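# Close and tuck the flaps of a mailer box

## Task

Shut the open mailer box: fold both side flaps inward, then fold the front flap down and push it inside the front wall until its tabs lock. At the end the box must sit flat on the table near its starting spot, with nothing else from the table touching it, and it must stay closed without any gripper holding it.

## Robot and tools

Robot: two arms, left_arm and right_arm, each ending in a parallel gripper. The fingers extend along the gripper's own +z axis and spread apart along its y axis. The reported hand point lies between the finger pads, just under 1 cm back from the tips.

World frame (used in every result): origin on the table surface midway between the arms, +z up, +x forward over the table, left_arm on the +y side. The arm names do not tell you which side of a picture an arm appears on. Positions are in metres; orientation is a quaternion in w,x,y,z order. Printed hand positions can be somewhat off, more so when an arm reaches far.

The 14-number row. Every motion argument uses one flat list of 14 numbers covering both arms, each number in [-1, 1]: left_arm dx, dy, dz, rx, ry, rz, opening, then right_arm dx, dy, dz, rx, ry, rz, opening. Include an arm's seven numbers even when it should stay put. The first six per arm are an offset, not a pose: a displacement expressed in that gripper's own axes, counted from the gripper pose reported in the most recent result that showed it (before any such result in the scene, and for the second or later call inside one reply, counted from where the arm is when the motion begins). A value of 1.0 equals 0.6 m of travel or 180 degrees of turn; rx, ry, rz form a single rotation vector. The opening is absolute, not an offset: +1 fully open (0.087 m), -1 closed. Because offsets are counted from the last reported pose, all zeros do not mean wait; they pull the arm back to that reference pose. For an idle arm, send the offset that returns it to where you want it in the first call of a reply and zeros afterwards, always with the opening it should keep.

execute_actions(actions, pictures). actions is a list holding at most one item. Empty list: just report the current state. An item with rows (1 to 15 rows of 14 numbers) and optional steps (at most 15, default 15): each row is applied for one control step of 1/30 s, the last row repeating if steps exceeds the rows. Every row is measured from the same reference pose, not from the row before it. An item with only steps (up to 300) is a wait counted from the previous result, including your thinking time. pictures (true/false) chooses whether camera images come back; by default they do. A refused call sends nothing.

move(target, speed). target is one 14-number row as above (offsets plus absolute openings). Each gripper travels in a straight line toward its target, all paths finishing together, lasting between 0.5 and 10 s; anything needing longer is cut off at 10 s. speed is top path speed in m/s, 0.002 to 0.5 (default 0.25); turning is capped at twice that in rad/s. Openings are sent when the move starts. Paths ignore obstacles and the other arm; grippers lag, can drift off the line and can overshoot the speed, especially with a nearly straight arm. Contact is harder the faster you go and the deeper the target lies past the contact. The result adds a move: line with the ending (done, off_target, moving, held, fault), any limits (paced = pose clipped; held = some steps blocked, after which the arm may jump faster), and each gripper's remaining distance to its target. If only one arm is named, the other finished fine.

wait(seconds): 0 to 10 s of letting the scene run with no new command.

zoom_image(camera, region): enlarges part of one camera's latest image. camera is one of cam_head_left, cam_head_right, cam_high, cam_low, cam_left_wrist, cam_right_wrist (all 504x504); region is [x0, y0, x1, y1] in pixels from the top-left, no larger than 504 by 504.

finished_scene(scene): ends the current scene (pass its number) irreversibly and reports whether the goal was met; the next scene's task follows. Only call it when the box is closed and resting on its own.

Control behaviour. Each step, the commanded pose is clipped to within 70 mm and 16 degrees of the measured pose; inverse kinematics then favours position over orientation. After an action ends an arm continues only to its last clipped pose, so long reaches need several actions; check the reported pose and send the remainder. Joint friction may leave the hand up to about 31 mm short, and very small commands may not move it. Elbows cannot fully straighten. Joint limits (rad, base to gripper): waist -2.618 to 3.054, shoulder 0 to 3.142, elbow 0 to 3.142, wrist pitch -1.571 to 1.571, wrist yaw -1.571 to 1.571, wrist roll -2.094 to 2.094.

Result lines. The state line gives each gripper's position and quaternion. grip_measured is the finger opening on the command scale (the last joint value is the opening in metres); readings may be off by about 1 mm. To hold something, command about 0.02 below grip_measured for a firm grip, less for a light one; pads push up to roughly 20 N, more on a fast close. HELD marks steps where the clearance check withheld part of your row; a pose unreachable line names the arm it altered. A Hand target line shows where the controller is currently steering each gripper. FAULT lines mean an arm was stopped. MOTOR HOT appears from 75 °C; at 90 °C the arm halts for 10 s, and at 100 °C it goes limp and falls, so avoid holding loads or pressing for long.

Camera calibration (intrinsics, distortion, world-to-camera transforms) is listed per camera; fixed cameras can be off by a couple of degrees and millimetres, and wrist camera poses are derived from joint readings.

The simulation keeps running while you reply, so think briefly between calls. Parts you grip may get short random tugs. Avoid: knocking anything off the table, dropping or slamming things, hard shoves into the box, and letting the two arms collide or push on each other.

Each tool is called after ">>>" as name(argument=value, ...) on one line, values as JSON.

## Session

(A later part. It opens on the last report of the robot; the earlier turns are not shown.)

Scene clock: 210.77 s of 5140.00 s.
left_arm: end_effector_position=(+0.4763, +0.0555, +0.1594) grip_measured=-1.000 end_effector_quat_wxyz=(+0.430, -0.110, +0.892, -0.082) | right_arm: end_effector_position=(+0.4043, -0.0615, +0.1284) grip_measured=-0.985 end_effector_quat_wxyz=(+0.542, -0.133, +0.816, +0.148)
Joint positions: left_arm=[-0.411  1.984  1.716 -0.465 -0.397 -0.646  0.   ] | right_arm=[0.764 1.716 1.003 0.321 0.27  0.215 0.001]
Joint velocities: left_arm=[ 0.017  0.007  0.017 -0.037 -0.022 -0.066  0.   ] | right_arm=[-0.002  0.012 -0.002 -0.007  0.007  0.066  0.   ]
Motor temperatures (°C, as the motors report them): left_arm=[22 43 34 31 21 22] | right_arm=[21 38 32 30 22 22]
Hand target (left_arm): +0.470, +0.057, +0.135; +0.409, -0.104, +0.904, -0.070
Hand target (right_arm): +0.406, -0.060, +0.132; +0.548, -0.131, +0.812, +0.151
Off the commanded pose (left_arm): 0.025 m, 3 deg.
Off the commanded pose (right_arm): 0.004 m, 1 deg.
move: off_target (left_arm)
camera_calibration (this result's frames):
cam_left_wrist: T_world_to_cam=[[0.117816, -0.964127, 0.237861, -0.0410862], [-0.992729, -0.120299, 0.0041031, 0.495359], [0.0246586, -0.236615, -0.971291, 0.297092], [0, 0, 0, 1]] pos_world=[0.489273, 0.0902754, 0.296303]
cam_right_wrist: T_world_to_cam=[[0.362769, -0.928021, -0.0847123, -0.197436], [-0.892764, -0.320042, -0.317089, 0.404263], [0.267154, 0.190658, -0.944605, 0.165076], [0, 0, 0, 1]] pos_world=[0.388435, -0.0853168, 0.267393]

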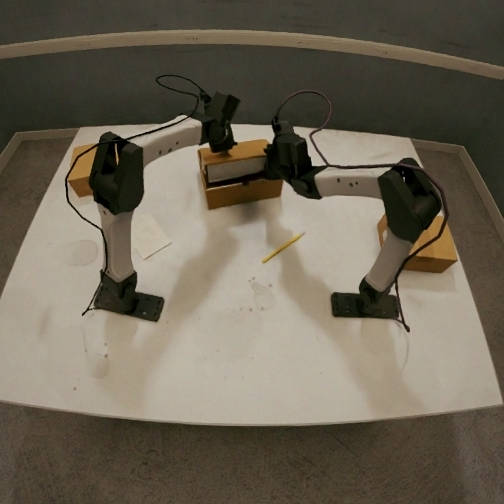

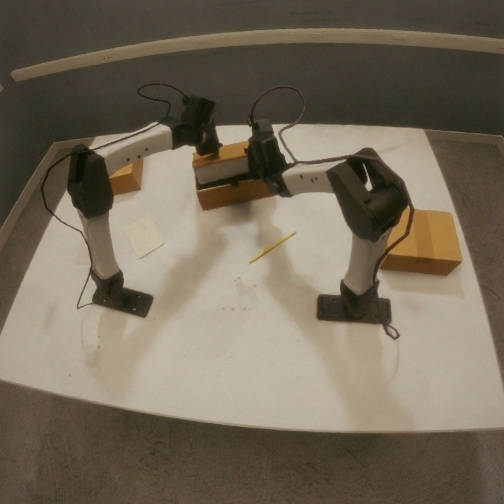

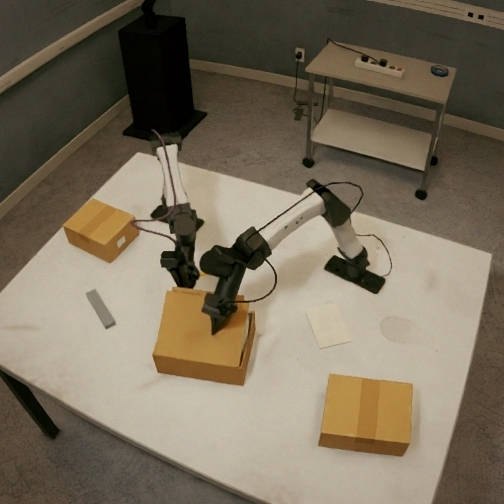

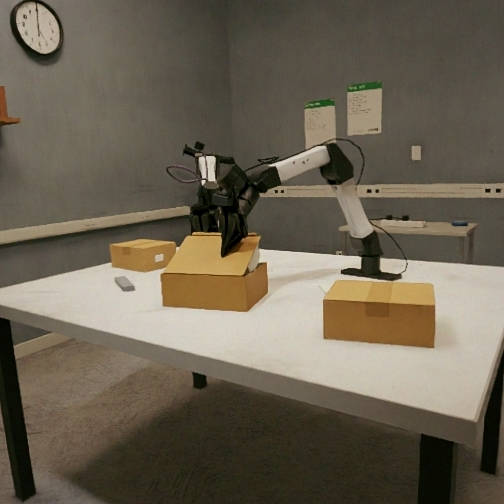

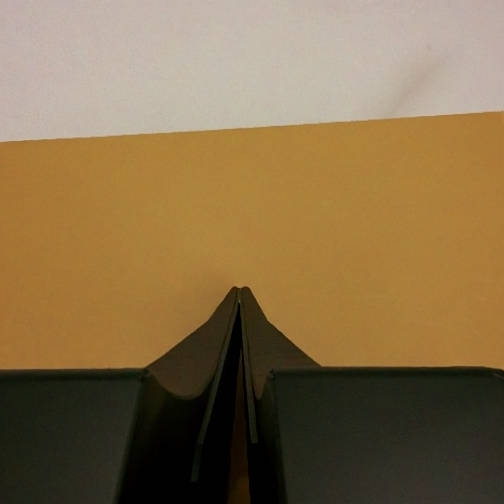

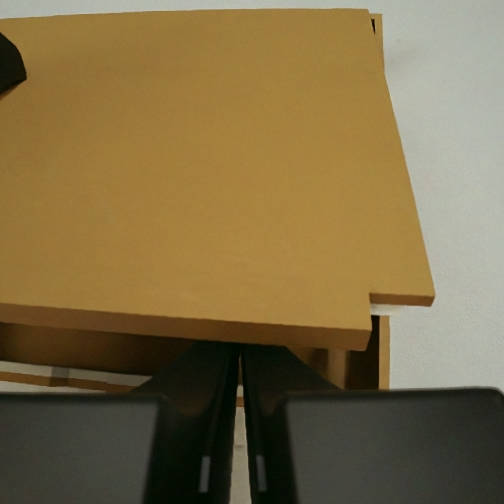

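>>> move(target=[0.1,0.028,0.052,0,0,0,-1, 0.04,0.018,-0.035,0,0,0,-1], speed=0.03)

>>> move(target=[0.06,0.017,0.03,0,0,0,-1, 0.03,0.04,-0.13,0,0,0,-1], speed=0.04)

Scene clock: 217.50 s of 5140.00 s.
left_arm: end_effector_position=(+0.4791, +0.0526, +0.1355) grip_measured=-1.000 end_effector_quat_wxyz=(+0.472, -0.125, +0.867, -0.104) | right_arm: end_effector_position=(+0.3785, -0.0644, +0.1057) grip_measured=-0.985 end_effector_quat_wxyz=(+0.533, -0.137, +0.824, +0.134)
Joint positions: left_arm=[-0.423  1.947  1.493 -0.173 -0.432 -0.655  0.   ] | right_arm=[0.816 1.691 0.903 0.356 0.33  0.229 0.001]
Joint velocities: left_arm=[-0.007  0.002 -0.007  0.037  0.007  0.037  0.   ] | right_arm=[-0.007 -0.007 -0.012 -0.007  0.007  0.022  0.001]
Motor temperatures (°C, as the motors report them): left_arm=[22 43 33 31 21 22] | right_arm=[21 37 32 31 22 22]
Hand target (left_arm): +0.462, +0.054, +0.093; +0.430, -0.111, +0.892, -0.082
Hand target (right_arm): +0.374, -0.061, +0.115; +0.542, -0.133, +0.817, +0.148
Off the commanded pose (left_arm): 0.047 m, 6 deg.
Off the commanded pose (right_arm): 0.011 m, 2 deg.
After step 90, 1.17 s passed at rest.
move: off_target (left_arm, right_arm)
camera_calibration (this result's frames):
cam_left_wrist: T_world_to_cam=[[0.110848, -0.949221, 0.294436, -0.04361], [-0.985865, -0.142473, -0.0881579, 0.508209], [0.12563, -0.280502, -0.951596, 0.224461], [0, 0, 0, 1]] pos_world=[0.477661, 0.0939723, 0.27124]
cam_right_wrist: T_world_to_cam=[[0.353785, -0.933356, -0.0606768, -0.192201], [-0.900822, -0.322558, -0.290649, 0.373147], [0.251707, 0.157486, -0.954904, 0.155844], [0, 0, 0, 1]] pos_world=[0.36491, -0.0835739, 0.245609]

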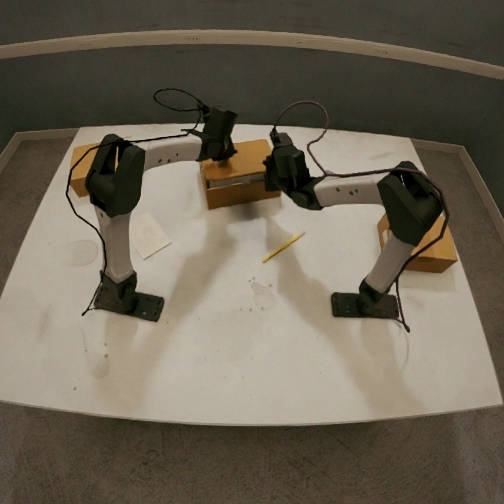

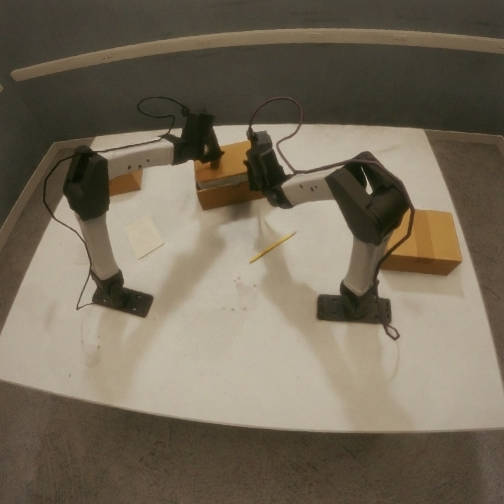

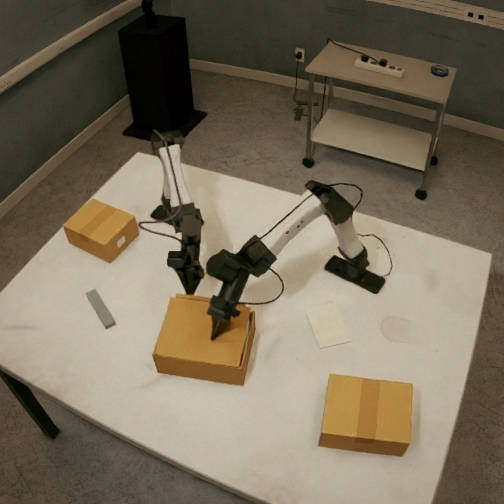

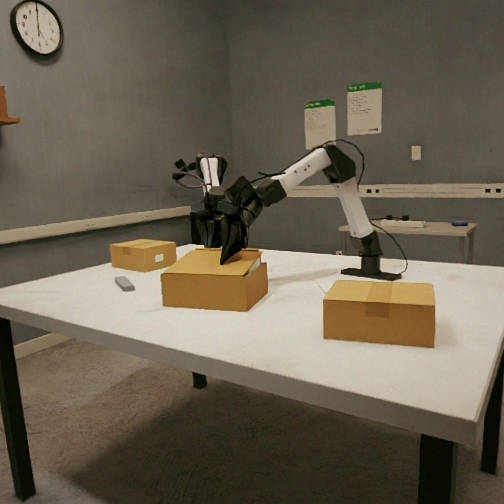

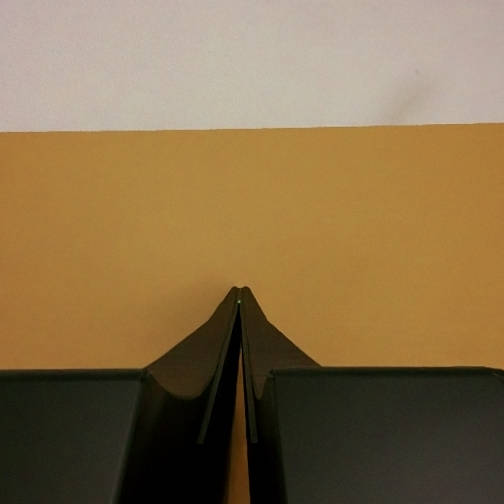

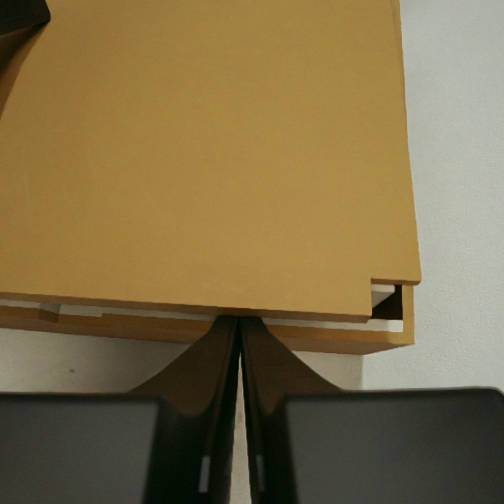

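Scene clock: 219.87 s of 5140.00 s.
left_arm: end_effector_position=(+0.4827, +0.0500, +0.1262) grip_measured=-1.000 end_effector_quat_wxyz=(+0.495, -0.133, +0.850, -0.120) | right_arm: end_effector_position=(+0.3028, -0.0674, +0.1209) grip_measured=-0.985 end_effector_quat_wxyz=(+0.535, -0.141, +0.822, +0.134)
Joint positions: left_arm=[-0.427  1.947  1.405 -0.021 -0.444 -0.658  0.   ] | right_arm=[0.996 1.461 0.746 0.255 0.488 0.304 0.001]
Joint velocities: left_arm=[-0.012  0.017 -0.012  0.007 -0.007 -0.037  0.   ] | right_arm=[-0.002 -0.007  0.002 -0.051  0.037  0.022 -0.001]
Motor temperatures (°C, as the motors report them): left_arm=[22 43 33 32 21 22] | right_arm=[21 37 32 31 22 22]
Hand target (left_arm): +0.474, +0.050, +0.095; +0.472, -0.125, +0.866, -0.104
Hand target (right_arm): +0.298, -0.072, +0.120; +0.533, -0.138, +0.824, +0.133
Off the commanded pose (left_arm): 0.033 m, 4 deg.
Off the commanded pose (right_arm): 0.008 m, 1 deg.
move: off_target (left_arm)
camera_calibration (this result's frames):
cam_left_wrist: T_world_to_cam=[[0.100487, -0.938138, 0.331359, -0.0439514], [-0.97825, -0.153905, -0.13907, 0.513969], [0.181464, -0.310178, -0.933199, 0.186622], [0, 0, 0, 1]] pos_world=[0.473342, 0.0957556, 0.260196]
cam_right_wrist: T_world_to_cam=[[0.360585, -0.930995, -0.0567988, -0.169631], [-0.896983, -0.329428, -0.294785, 0.307297], [0.255733, 0.157243, -0.953874, 0.188508], [0, 0, 0, 1]] pos_world=[0.288599, -0.0863346, 0.260764]

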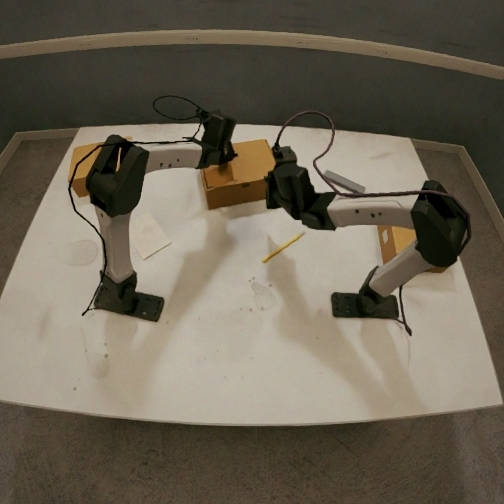

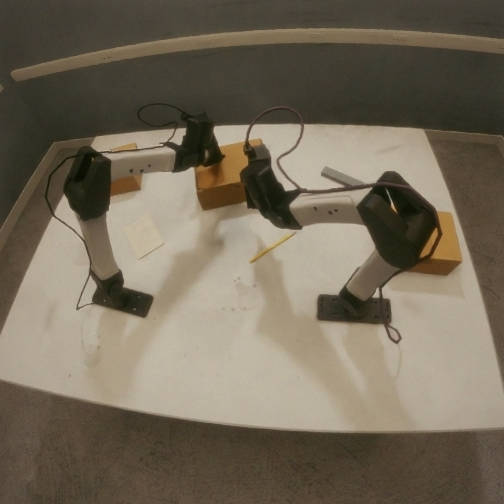

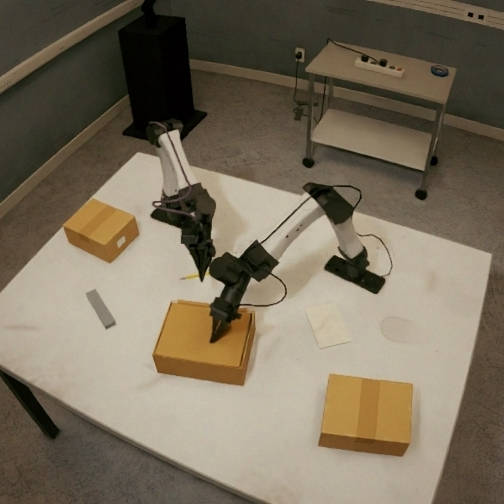

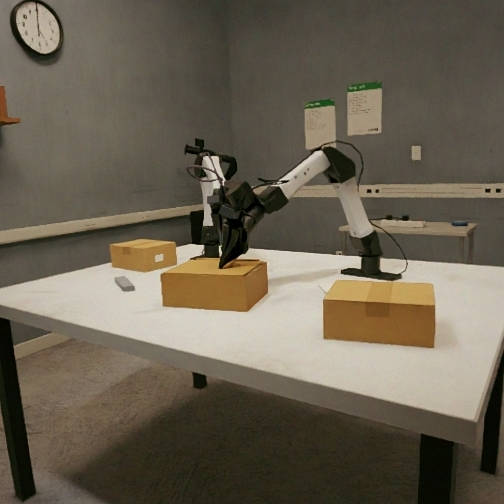

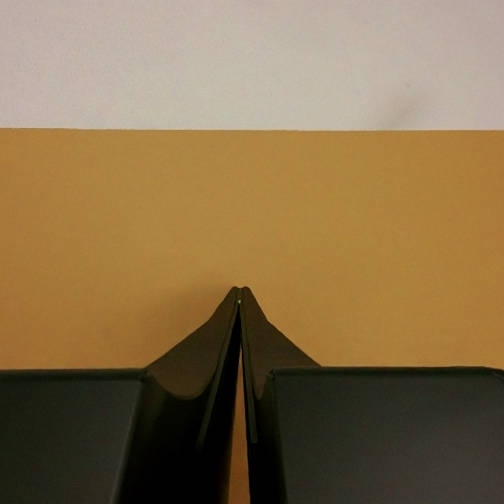

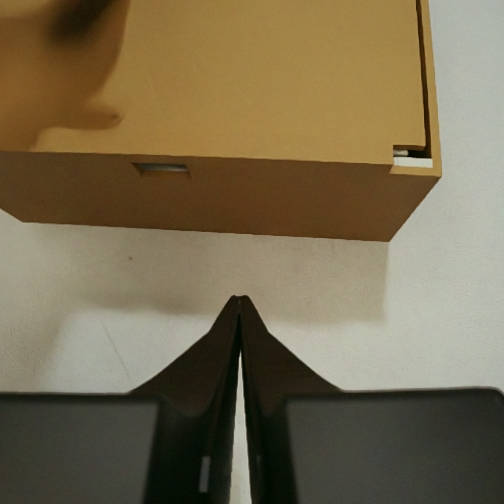

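>>> move(target=[0,0,-0.12,0,0,0,-1,0,0,0,0,0,0,-1], speed=0.1)

Scene clock: 227.53 s of 5140.00 s.
left_arm: end_effector_position=(+0.4301, +0.0505, +0.1780) grip_measured=-1.000 end_effector_quat_wxyz=(+0.510, -0.139, +0.838, -0.136) | right_arm: end_effector_position=(+0.3028, -0.0681, +0.1204) grip_measured=-0.985 end_effector_quat_wxyz=(+0.534, -0.140, +0.823, +0.133)
Joint positions: left_arm=[-0.504  1.723  1.294 -0.103 -0.51  -0.705  0.   ] | right_arm=[0.996 1.461 0.746 0.252 0.491 0.306 0.001]
Joint velocities: left_arm=[-0.012  0.007  0.002 -0.037  0.022 -0.051  0.   ] | right_arm=[ 0.012 -0.012  0.002  0.007 -0.022 -0.037  0.001]
Motor temperatures (°C, as the motors report them): left_arm=[22 42 33 32 21 22] | right_arm=[21 36 31 30 22 22]
Hand target (left_arm): +0.420, +0.054, +0.162; +0.494, -0.134, +0.851, -0.120
Hand target (right_arm): +0.303, -0.067, +0.121; +0.535, -0.141, +0.822, +0.134
Off the commanded pose (left_arm): 0.020 m, 3 deg.
Off the commanded pose (right_arm): 0.001 m, 0 deg.
After step 90, 3.47 s passed at rest.
move: off_target (left_arm)
camera_calibration (this result's frames):
cam_left_wrist: T_world_to_cam=[[0.0868458, -0.926557, 0.365992, -0.0562408], [-0.971548, -0.16003, -0.174598, 0.473537], [0.220345, -0.340416, -0.914093, 0.226062], [0, 0, 0, 1]] pos_world=[0.415136, 0.100625, 0.309904]
cam_right_wrist: T_world_to_cam=[[0.357264, -0.932339, -0.055739, -0.169543], [-0.89853, -0.326791, -0.293005, 0.307357], [0.254965, 0.154763, -0.954485, 0.188293], [0, 0, 0, 1]] pos_world=[0.288733, -0.0867707, 0.26033]

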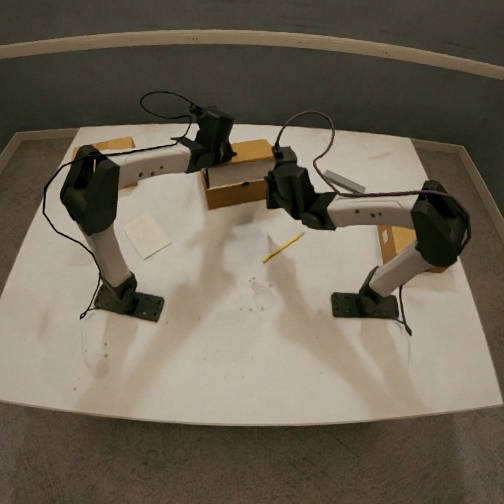

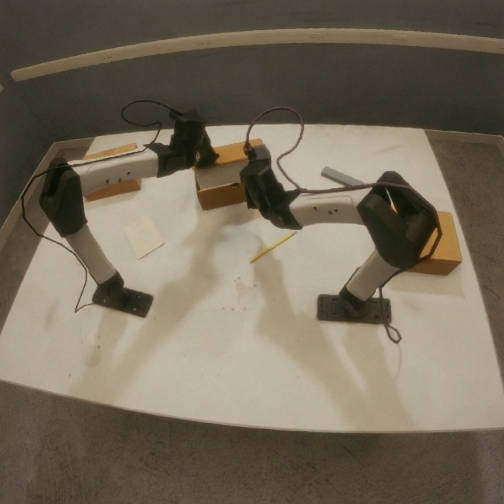

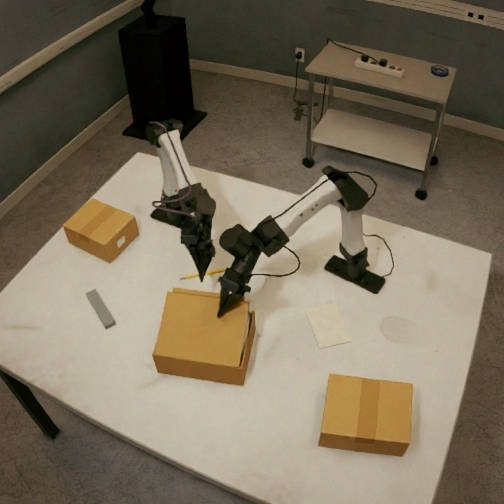

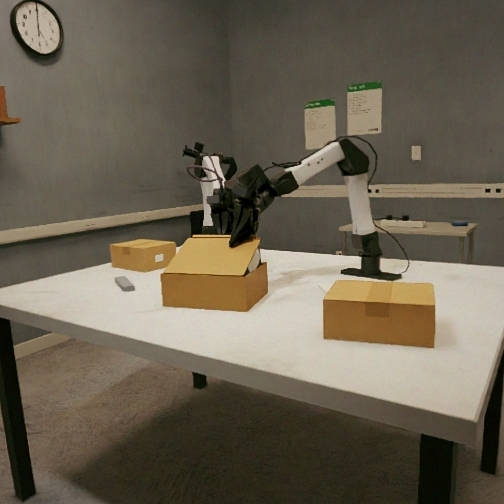

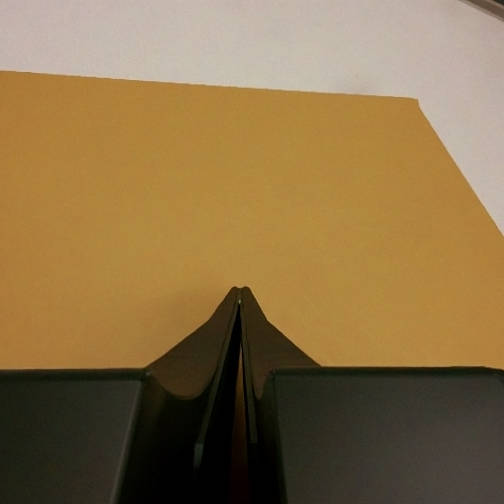

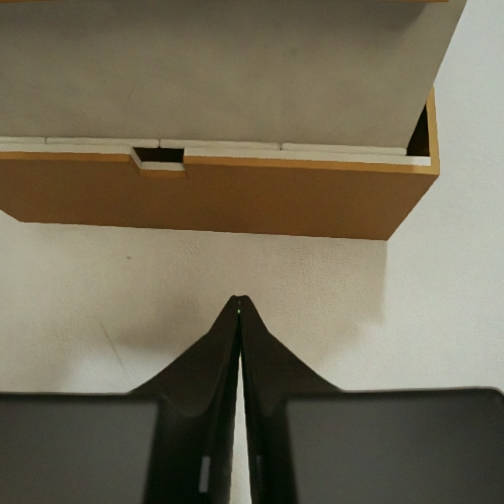

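>>> move(target=[0.125,0.056,0.068,0,0,0,-1,0,0,0,0,0,0,-1], speed=0.06)

>>> move(target=[-0.07,-0.03,-0.04,0,0,0,-1,0,0,0,0,0,0,-1], speed=0.08)

Scene clock: 232.43 s of 5140.00 s.
left_arm: end_effector_position=(+0.4396, +0.0454, +0.1242) grip_measured=-1.000 end_effector_quat_wxyz=(+0.538, -0.152, +0.814, -0.161) | right_arm: end_effector_position=(+0.3028, -0.0681, +0.1204) grip_measured=-0.985 end_effector_quat_wxyz=(+0.534, -0.140, +0.823, +0.133)
Joint positions: left_arm=[-0.504  1.807  1.093  0.274 -0.522 -0.706  0.   ] | right_arm=[0.996 1.461 0.746 0.252 0.491 0.306 0.001]
Joint velocities: left_arm=[-0.002  0.012 -0.012  0.022 -0.007 -0.051  0.   ] | right_arm=[-0.002 -0.017  0.002 -0.007 -0.037  0.095  0.001]
Motor temperatures (°C, as the motors report them): left_arm=[22 42 33 32 21 22] | right_arm=[21 35 31 31 22 22]
Hand target (left_arm): +0.429, +0.050, +0.087; +0.510, -0.139, +0.838, -0.136
Hand target (right_arm): +0.303, -0.068, +0.120; +0.534, -0.140, +0.823, +0.133
Off the commanded pose (left_arm): 0.039 m, 5 deg.
Off the commanded pose (right_arm): 0.000 m, 0 deg.
After step 90, 0.03 s passed at rest.
move: off_target (left_arm)
camera_calibration (this result's frames):
cam_left_wrist: T_world_to_cam=[[0.0673176, -0.904813, 0.420455, -0.0412336], [-0.954305, -0.181366, -0.237506, 0.473759], [0.291155, -0.385254, -0.875676, 0.139128], [0, 0, 0, 1]] pos_world=[0.414378, 0.102215, 0.251689]
cam_right_wrist: T_world_to_cam=[[0.357264, -0.932339, -0.055739, -0.169543], [-0.89853, -0.326791, -0.293005, 0.307357], [0.254965, 0.154763, -0.954485, 0.188293], [0, 0, 0, 1]] pos_world=[0.288733, -0.0867707, 0.26033]

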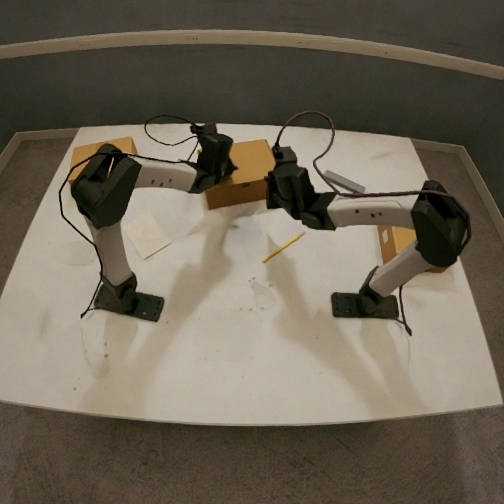

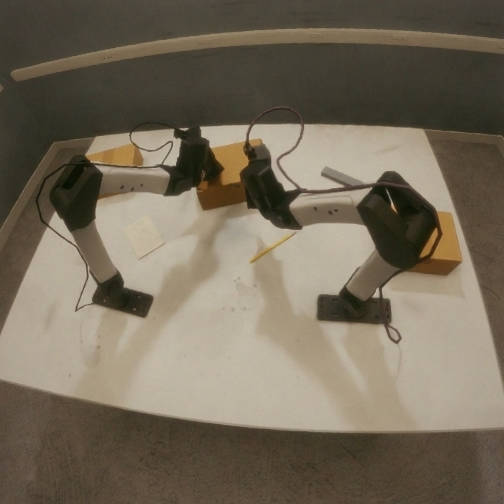

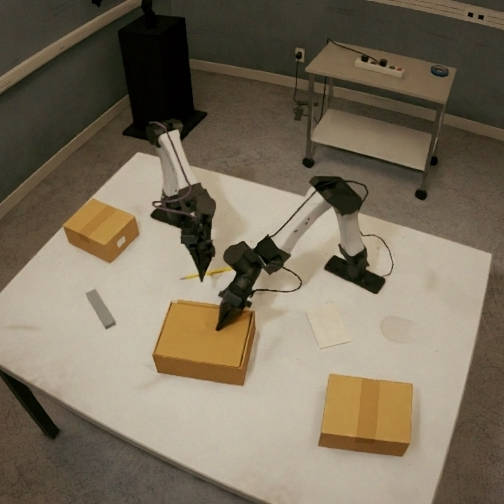

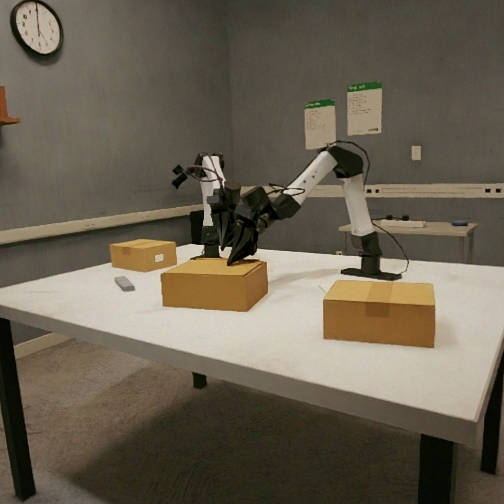

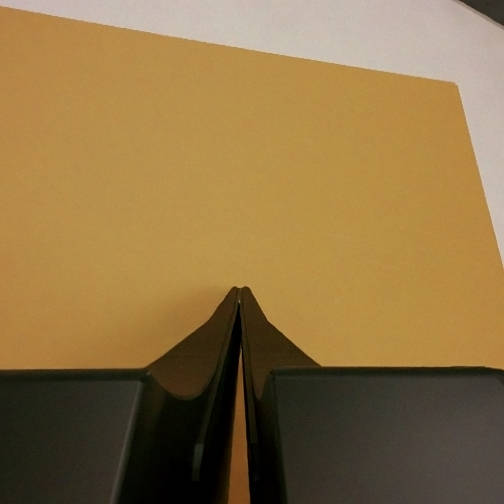

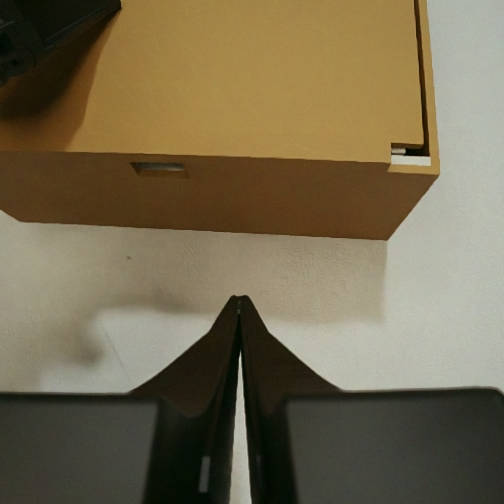

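Scene clock: 233.63 s of 5140.00 s.
left_arm: end_effector_position=(+0.4358, +0.0486, +0.1756) grip_measured=-1.000 end_effector_quat_wxyz=(+0.543, -0.154, +0.809, -0.167) | right_arm: end_effector_position=(+0.3028, -0.0681, +0.1204) grip_measured=-0.985 end_effector_quat_wxyz=(+0.534, -0.140, +0.823, +0.133)
Joint positions: left_arm=[-0.504  1.712  1.181  0.109 -0.522 -0.706  0.   ] | right_arm=[0.996 1.461 0.746 0.252 0.491 0.306 0.001]
Joint velocities: left_arm=[-0.007 -0.002  0.007 -0.051  0.022  0.007  0.   ] | right_arm=[ 0.007 -0.002 -0.002 -0.037  0.007  0.022  0.   ]
Motor temperatures (°C, as the motors report them): left_arm=[22 42 33 32 21 22] | right_arm=[21 35 31 31 22 22]
Hand target (left_arm): +0.434, +0.050, +0.176; +0.538, -0.152, +0.813, -0.161
Hand target (right_arm): +0.303, -0.068, +0.120; +0.534, -0.140, +0.823, +0.133
Off the commanded pose (left_arm): 0.001 m, 1 deg.
Off the commanded pose (right_arm): 0.000 m, 0 deg.
move: done
camera_calibration (this result's frames):
cam_left_wrist: T_world_to_cam=[[0.0613557, -0.899883, 0.431794, -0.0593674], [-0.950656, -0.1845, -0.249424, 0.48351], [0.304119, -0.395184, -0.866799, 0.179772], [0, 0, 0, 1]] pos_world=[0.408622, 0.106827, 0.30206]
cam_right_wrist: T_world_to_cam=[[0.357264, -0.932339, -0.055739, -0.169543], [-0.89853, -0.326791, -0.293005, 0.307357], [0.254965, 0.154763, -0.954485, 0.188293], [0, 0, 0, 1]] pos_world=[0.288733, -0.0867707, 0.26033]

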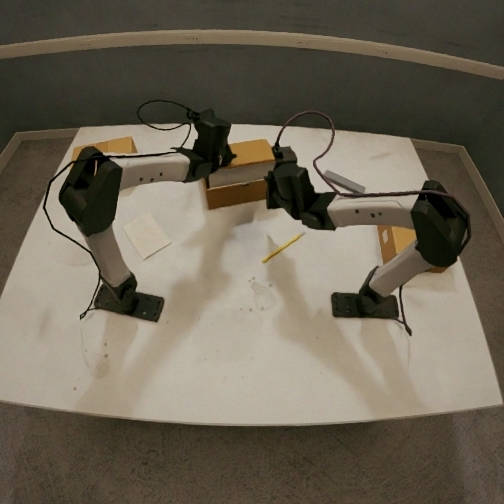

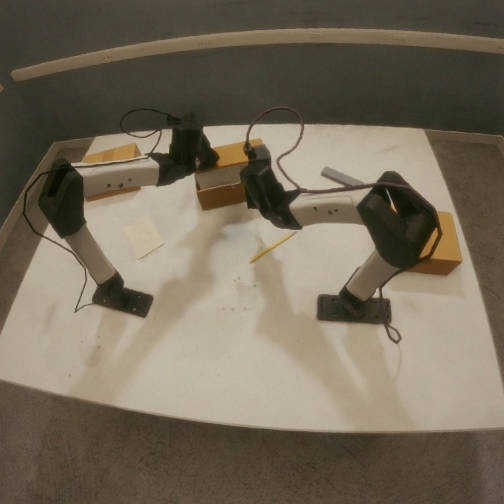

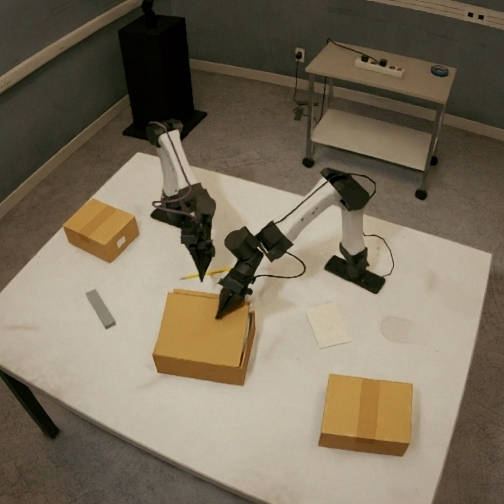

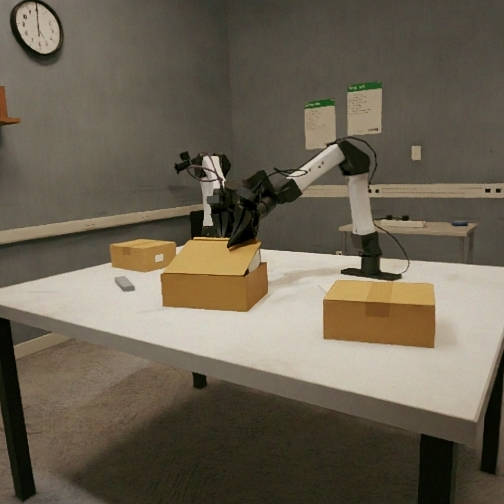

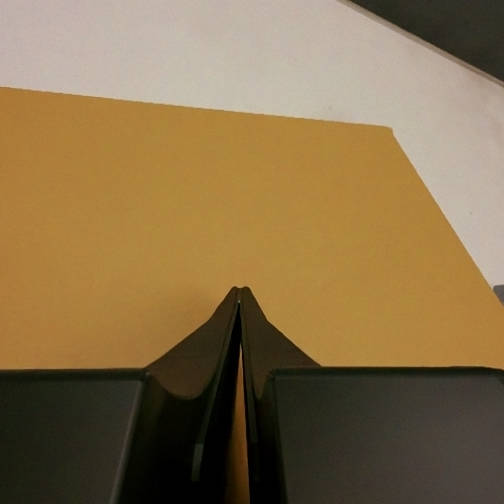

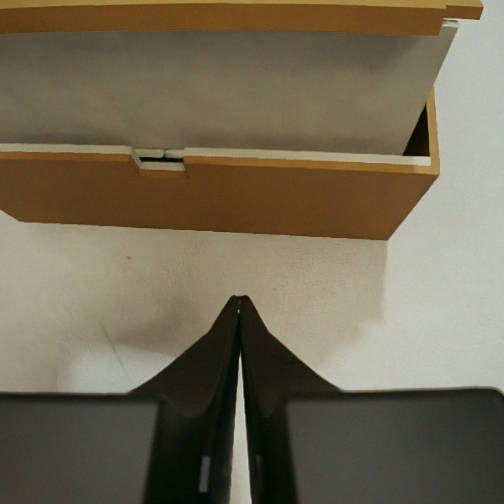

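>>> move(target=[-0.15,-0.07,-0.15,0,0,0,-1,0,0,-0.1,0,0,0,-1], speed=0.1)

Scene clock: 238.03 s of 5140.00 s.
left_arm: end_effector_position=(+0.3916, +0.0608, +0.2998) grip_measured=-1.000 end_effector_quat_wxyz=(+0.547, -0.156, +0.805, -0.169) | right_arm: end_effector_position=(+0.2574, -0.0855, +0.1446) grip_measured=-0.985 end_effector_quat_wxyz=(+0.536, -0.142, +0.822, +0.133)
Joint positions: left_arm=[-0.561  1.528  1.479 -0.376 -0.577 -0.734  0.   ] | right_arm=[1.107 1.251 0.696 0.066 0.589 0.36  0.001]
Joint velocities: left_arm=[-0.012 -0.002  0.007 -0.007  0.022  0.066  0.   ] | right_arm=[-0.002 -0.007  0.007  0.022 -0.051 -0.022 -0.   ]
Motor temperatures (°C, as the motors report them): left_arm=[22 41 33 32 21 22] | right_arm=[21 35 31 31 22 22]
Hand target (left_arm): +0.387, +0.060, +0.300; +0.542, -0.154, +0.809, -0.167
Hand target (right_arm): +0.253, -0.090, +0.143; +0.535, -0.140, +0.823, +0.133
Off the commanded pose (left_arm): 0.004 m, 1 deg.
Off the commanded pose (right_arm): 0.007 m, 0 deg.
move: done
camera_calibration (this result's frames):
cam_left_wrist: T_world_to_cam=[[0.0598446, -0.896669, 0.438637, -0.100898], [-0.947649, -0.18911, -0.257291, 0.476201], [0.313656, -0.400277, -0.861045, 0.300566], [0, 0, 0, 1]] pos_world=[0.363035, 0.119892, 0.425581]
cam_right_wrist: T_world_to_cam=[[0.360246, -0.93134, -0.0531893, -0.169219], [-0.896239, -0.329723, -0.296712, 0.267683], [0.258802, 0.15456, -0.953484, 0.224522], [0, 0, 0, 1]] pos_world=[0.242762, -0.104041, 0.284503]

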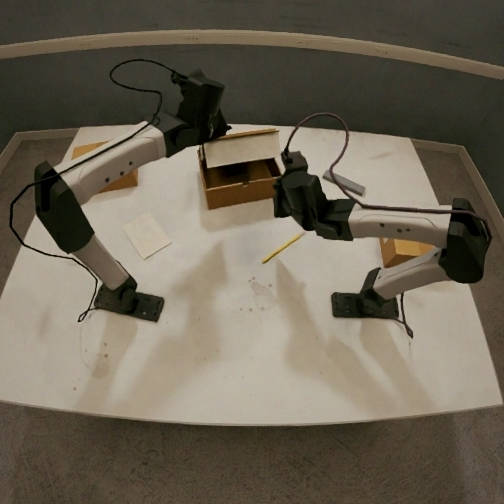

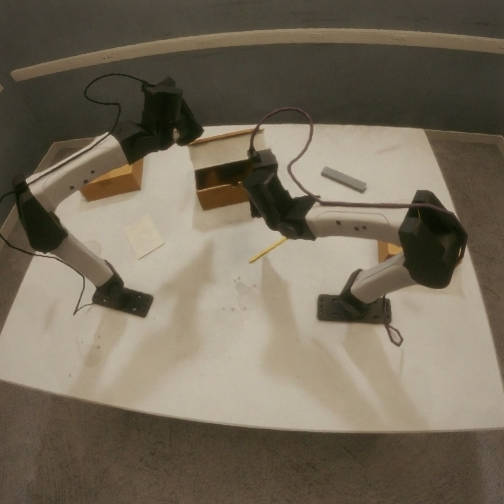

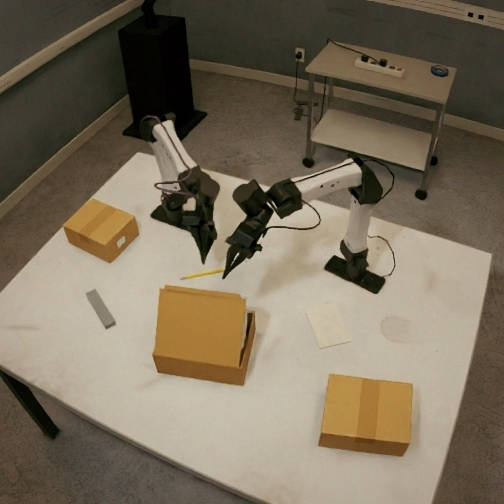

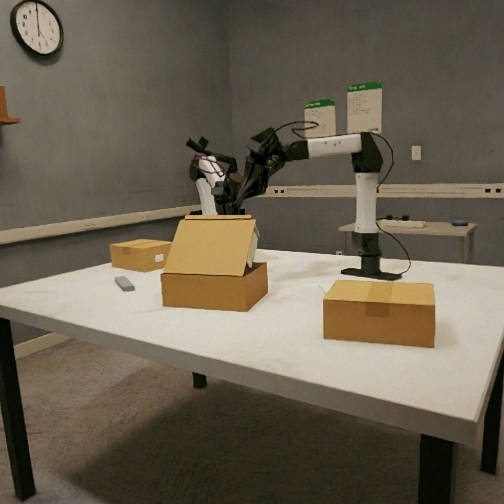

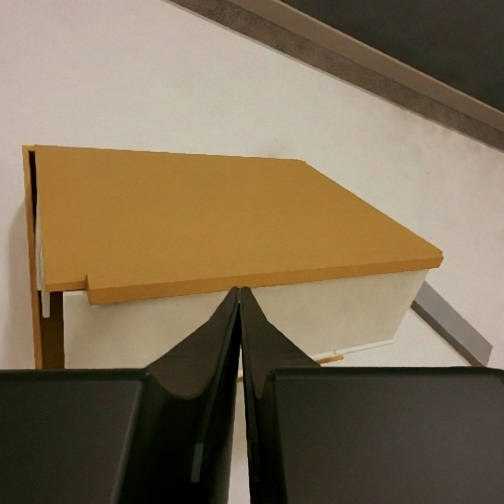

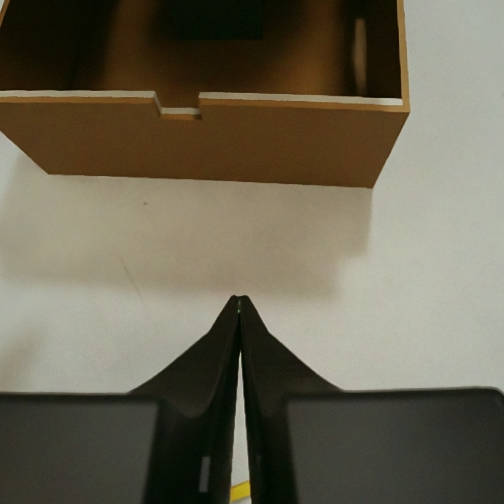

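>>> move(target=[0,0,0,0,0,0,-1,-0.075,-0.008,0.245,0,-0.2,0,-1], speed=0.1)

Scene clock: 247.40 s of 5140.00 s.
left_arm: end_effector_position=(+0.3914, +0.0610, +0.2995) grip_measured=-1.000 end_effector_quat_wxyz=(+0.546, -0.156, +0.805, -0.169) | right_arm: end_effector_position=(+0.3956, -0.0338, +0.1251) grip_measured=-0.985 end_effector_quat_wxyz=(+0.752, -0.098, +0.632, +0.163)
Joint positions: left_arm=[-0.561  1.528  1.479 -0.378 -0.577 -0.734  0.   ] | right_arm=[ 0.907  2.09   0.756  1.542  0.486 -0.039  0.001]
Joint velocities: left_arm=[ 0.007  0.002 -0.022 -0.066  0.022 -0.037  0.   ] | right_arm=[ 0.007 -0.017  0.022  0.022 -0.037 -0.066 -0.   ]
Motor temperatures (°C, as the motors report them): left_arm=[22 40 34 32 21 22] | right_arm=[21 34 31 31 22 22]
Hand target (left_arm): +0.392, +0.061, +0.300; +0.547, -0.156, +0.805, -0.169
Hand target (right_arm): +0.401, -0.032, +0.132; +0.761, -0.094, +0.620, +0.166
Off the commanded pose (left_arm): 0.000 m, 0 deg.
Off the commanded pose (right_arm): 0.006 m, 2 deg.
joint sent to its limit (right arm) — the command would take joint 4 (wrist pitch) past its upper limit, so that joint was sent only as far as its limit.
After step 90, 2.70 s passed at rest.
move: done
camera_calibration (this result's frames):
cam_left_wrist: T_world_to_cam=[[0.0604787, -0.896951, 0.437974, -0.100687], [-0.947926, -0.189065, -0.256301, 0.475819], [0.312695, -0.399666, -0.861678, 0.300924], [0, 0, 0, 1]] pos_world=[0.363034, 0.119919, 0.425351]
cam_right_wrist: T_world_to_cam=[[0.348638, -0.935588, -0.0559099, -0.167098], [-0.606746, -0.179827, -0.774288, 0.35302], [0.714361, 0.30387, -0.630359, -0.0534406], [0, 0, 0, 1]] pos_world=[0.310626, -0.0766131, 0.23031]

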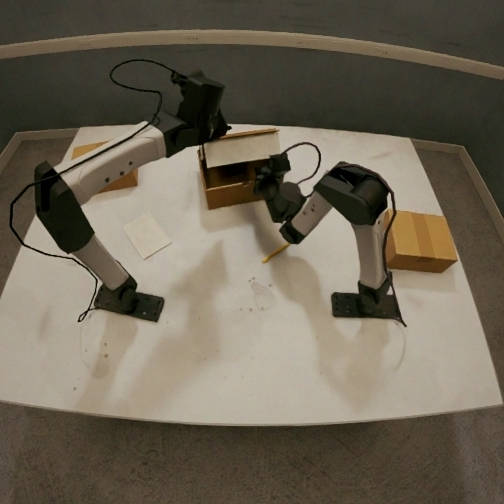

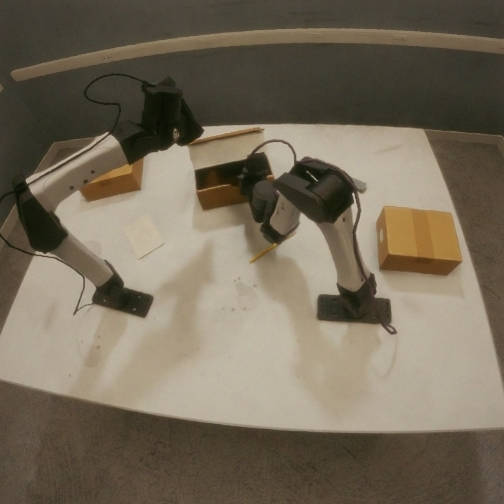

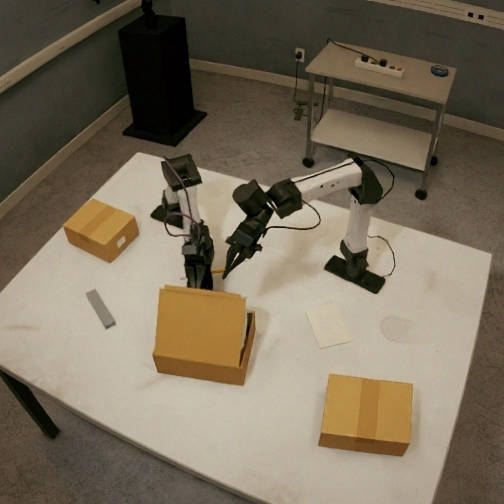

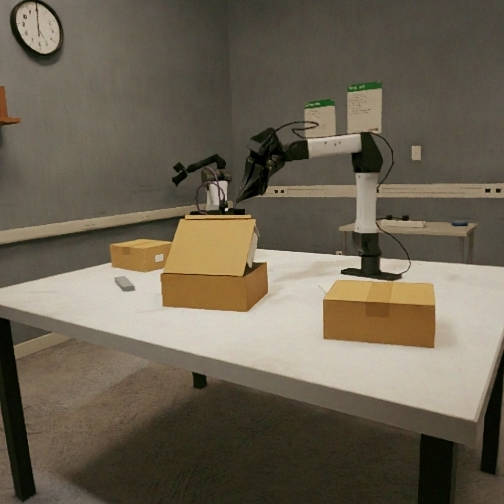

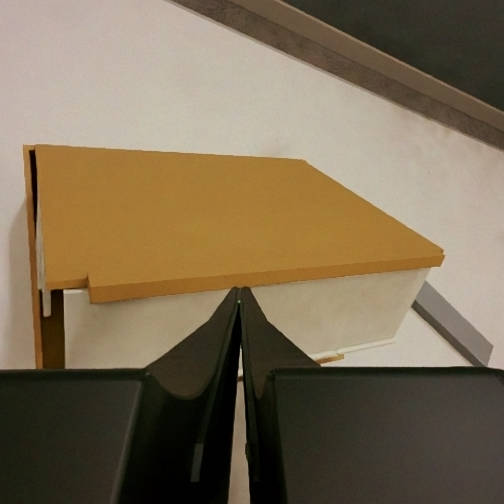

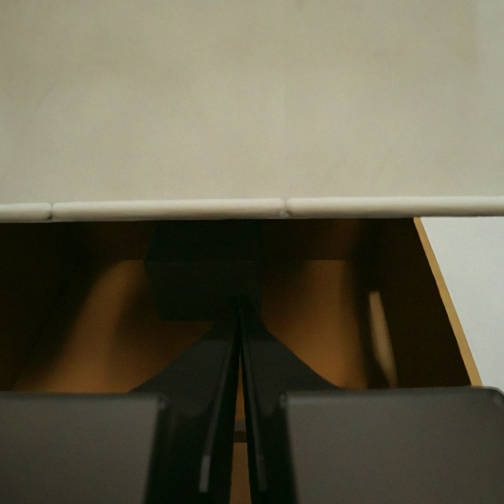

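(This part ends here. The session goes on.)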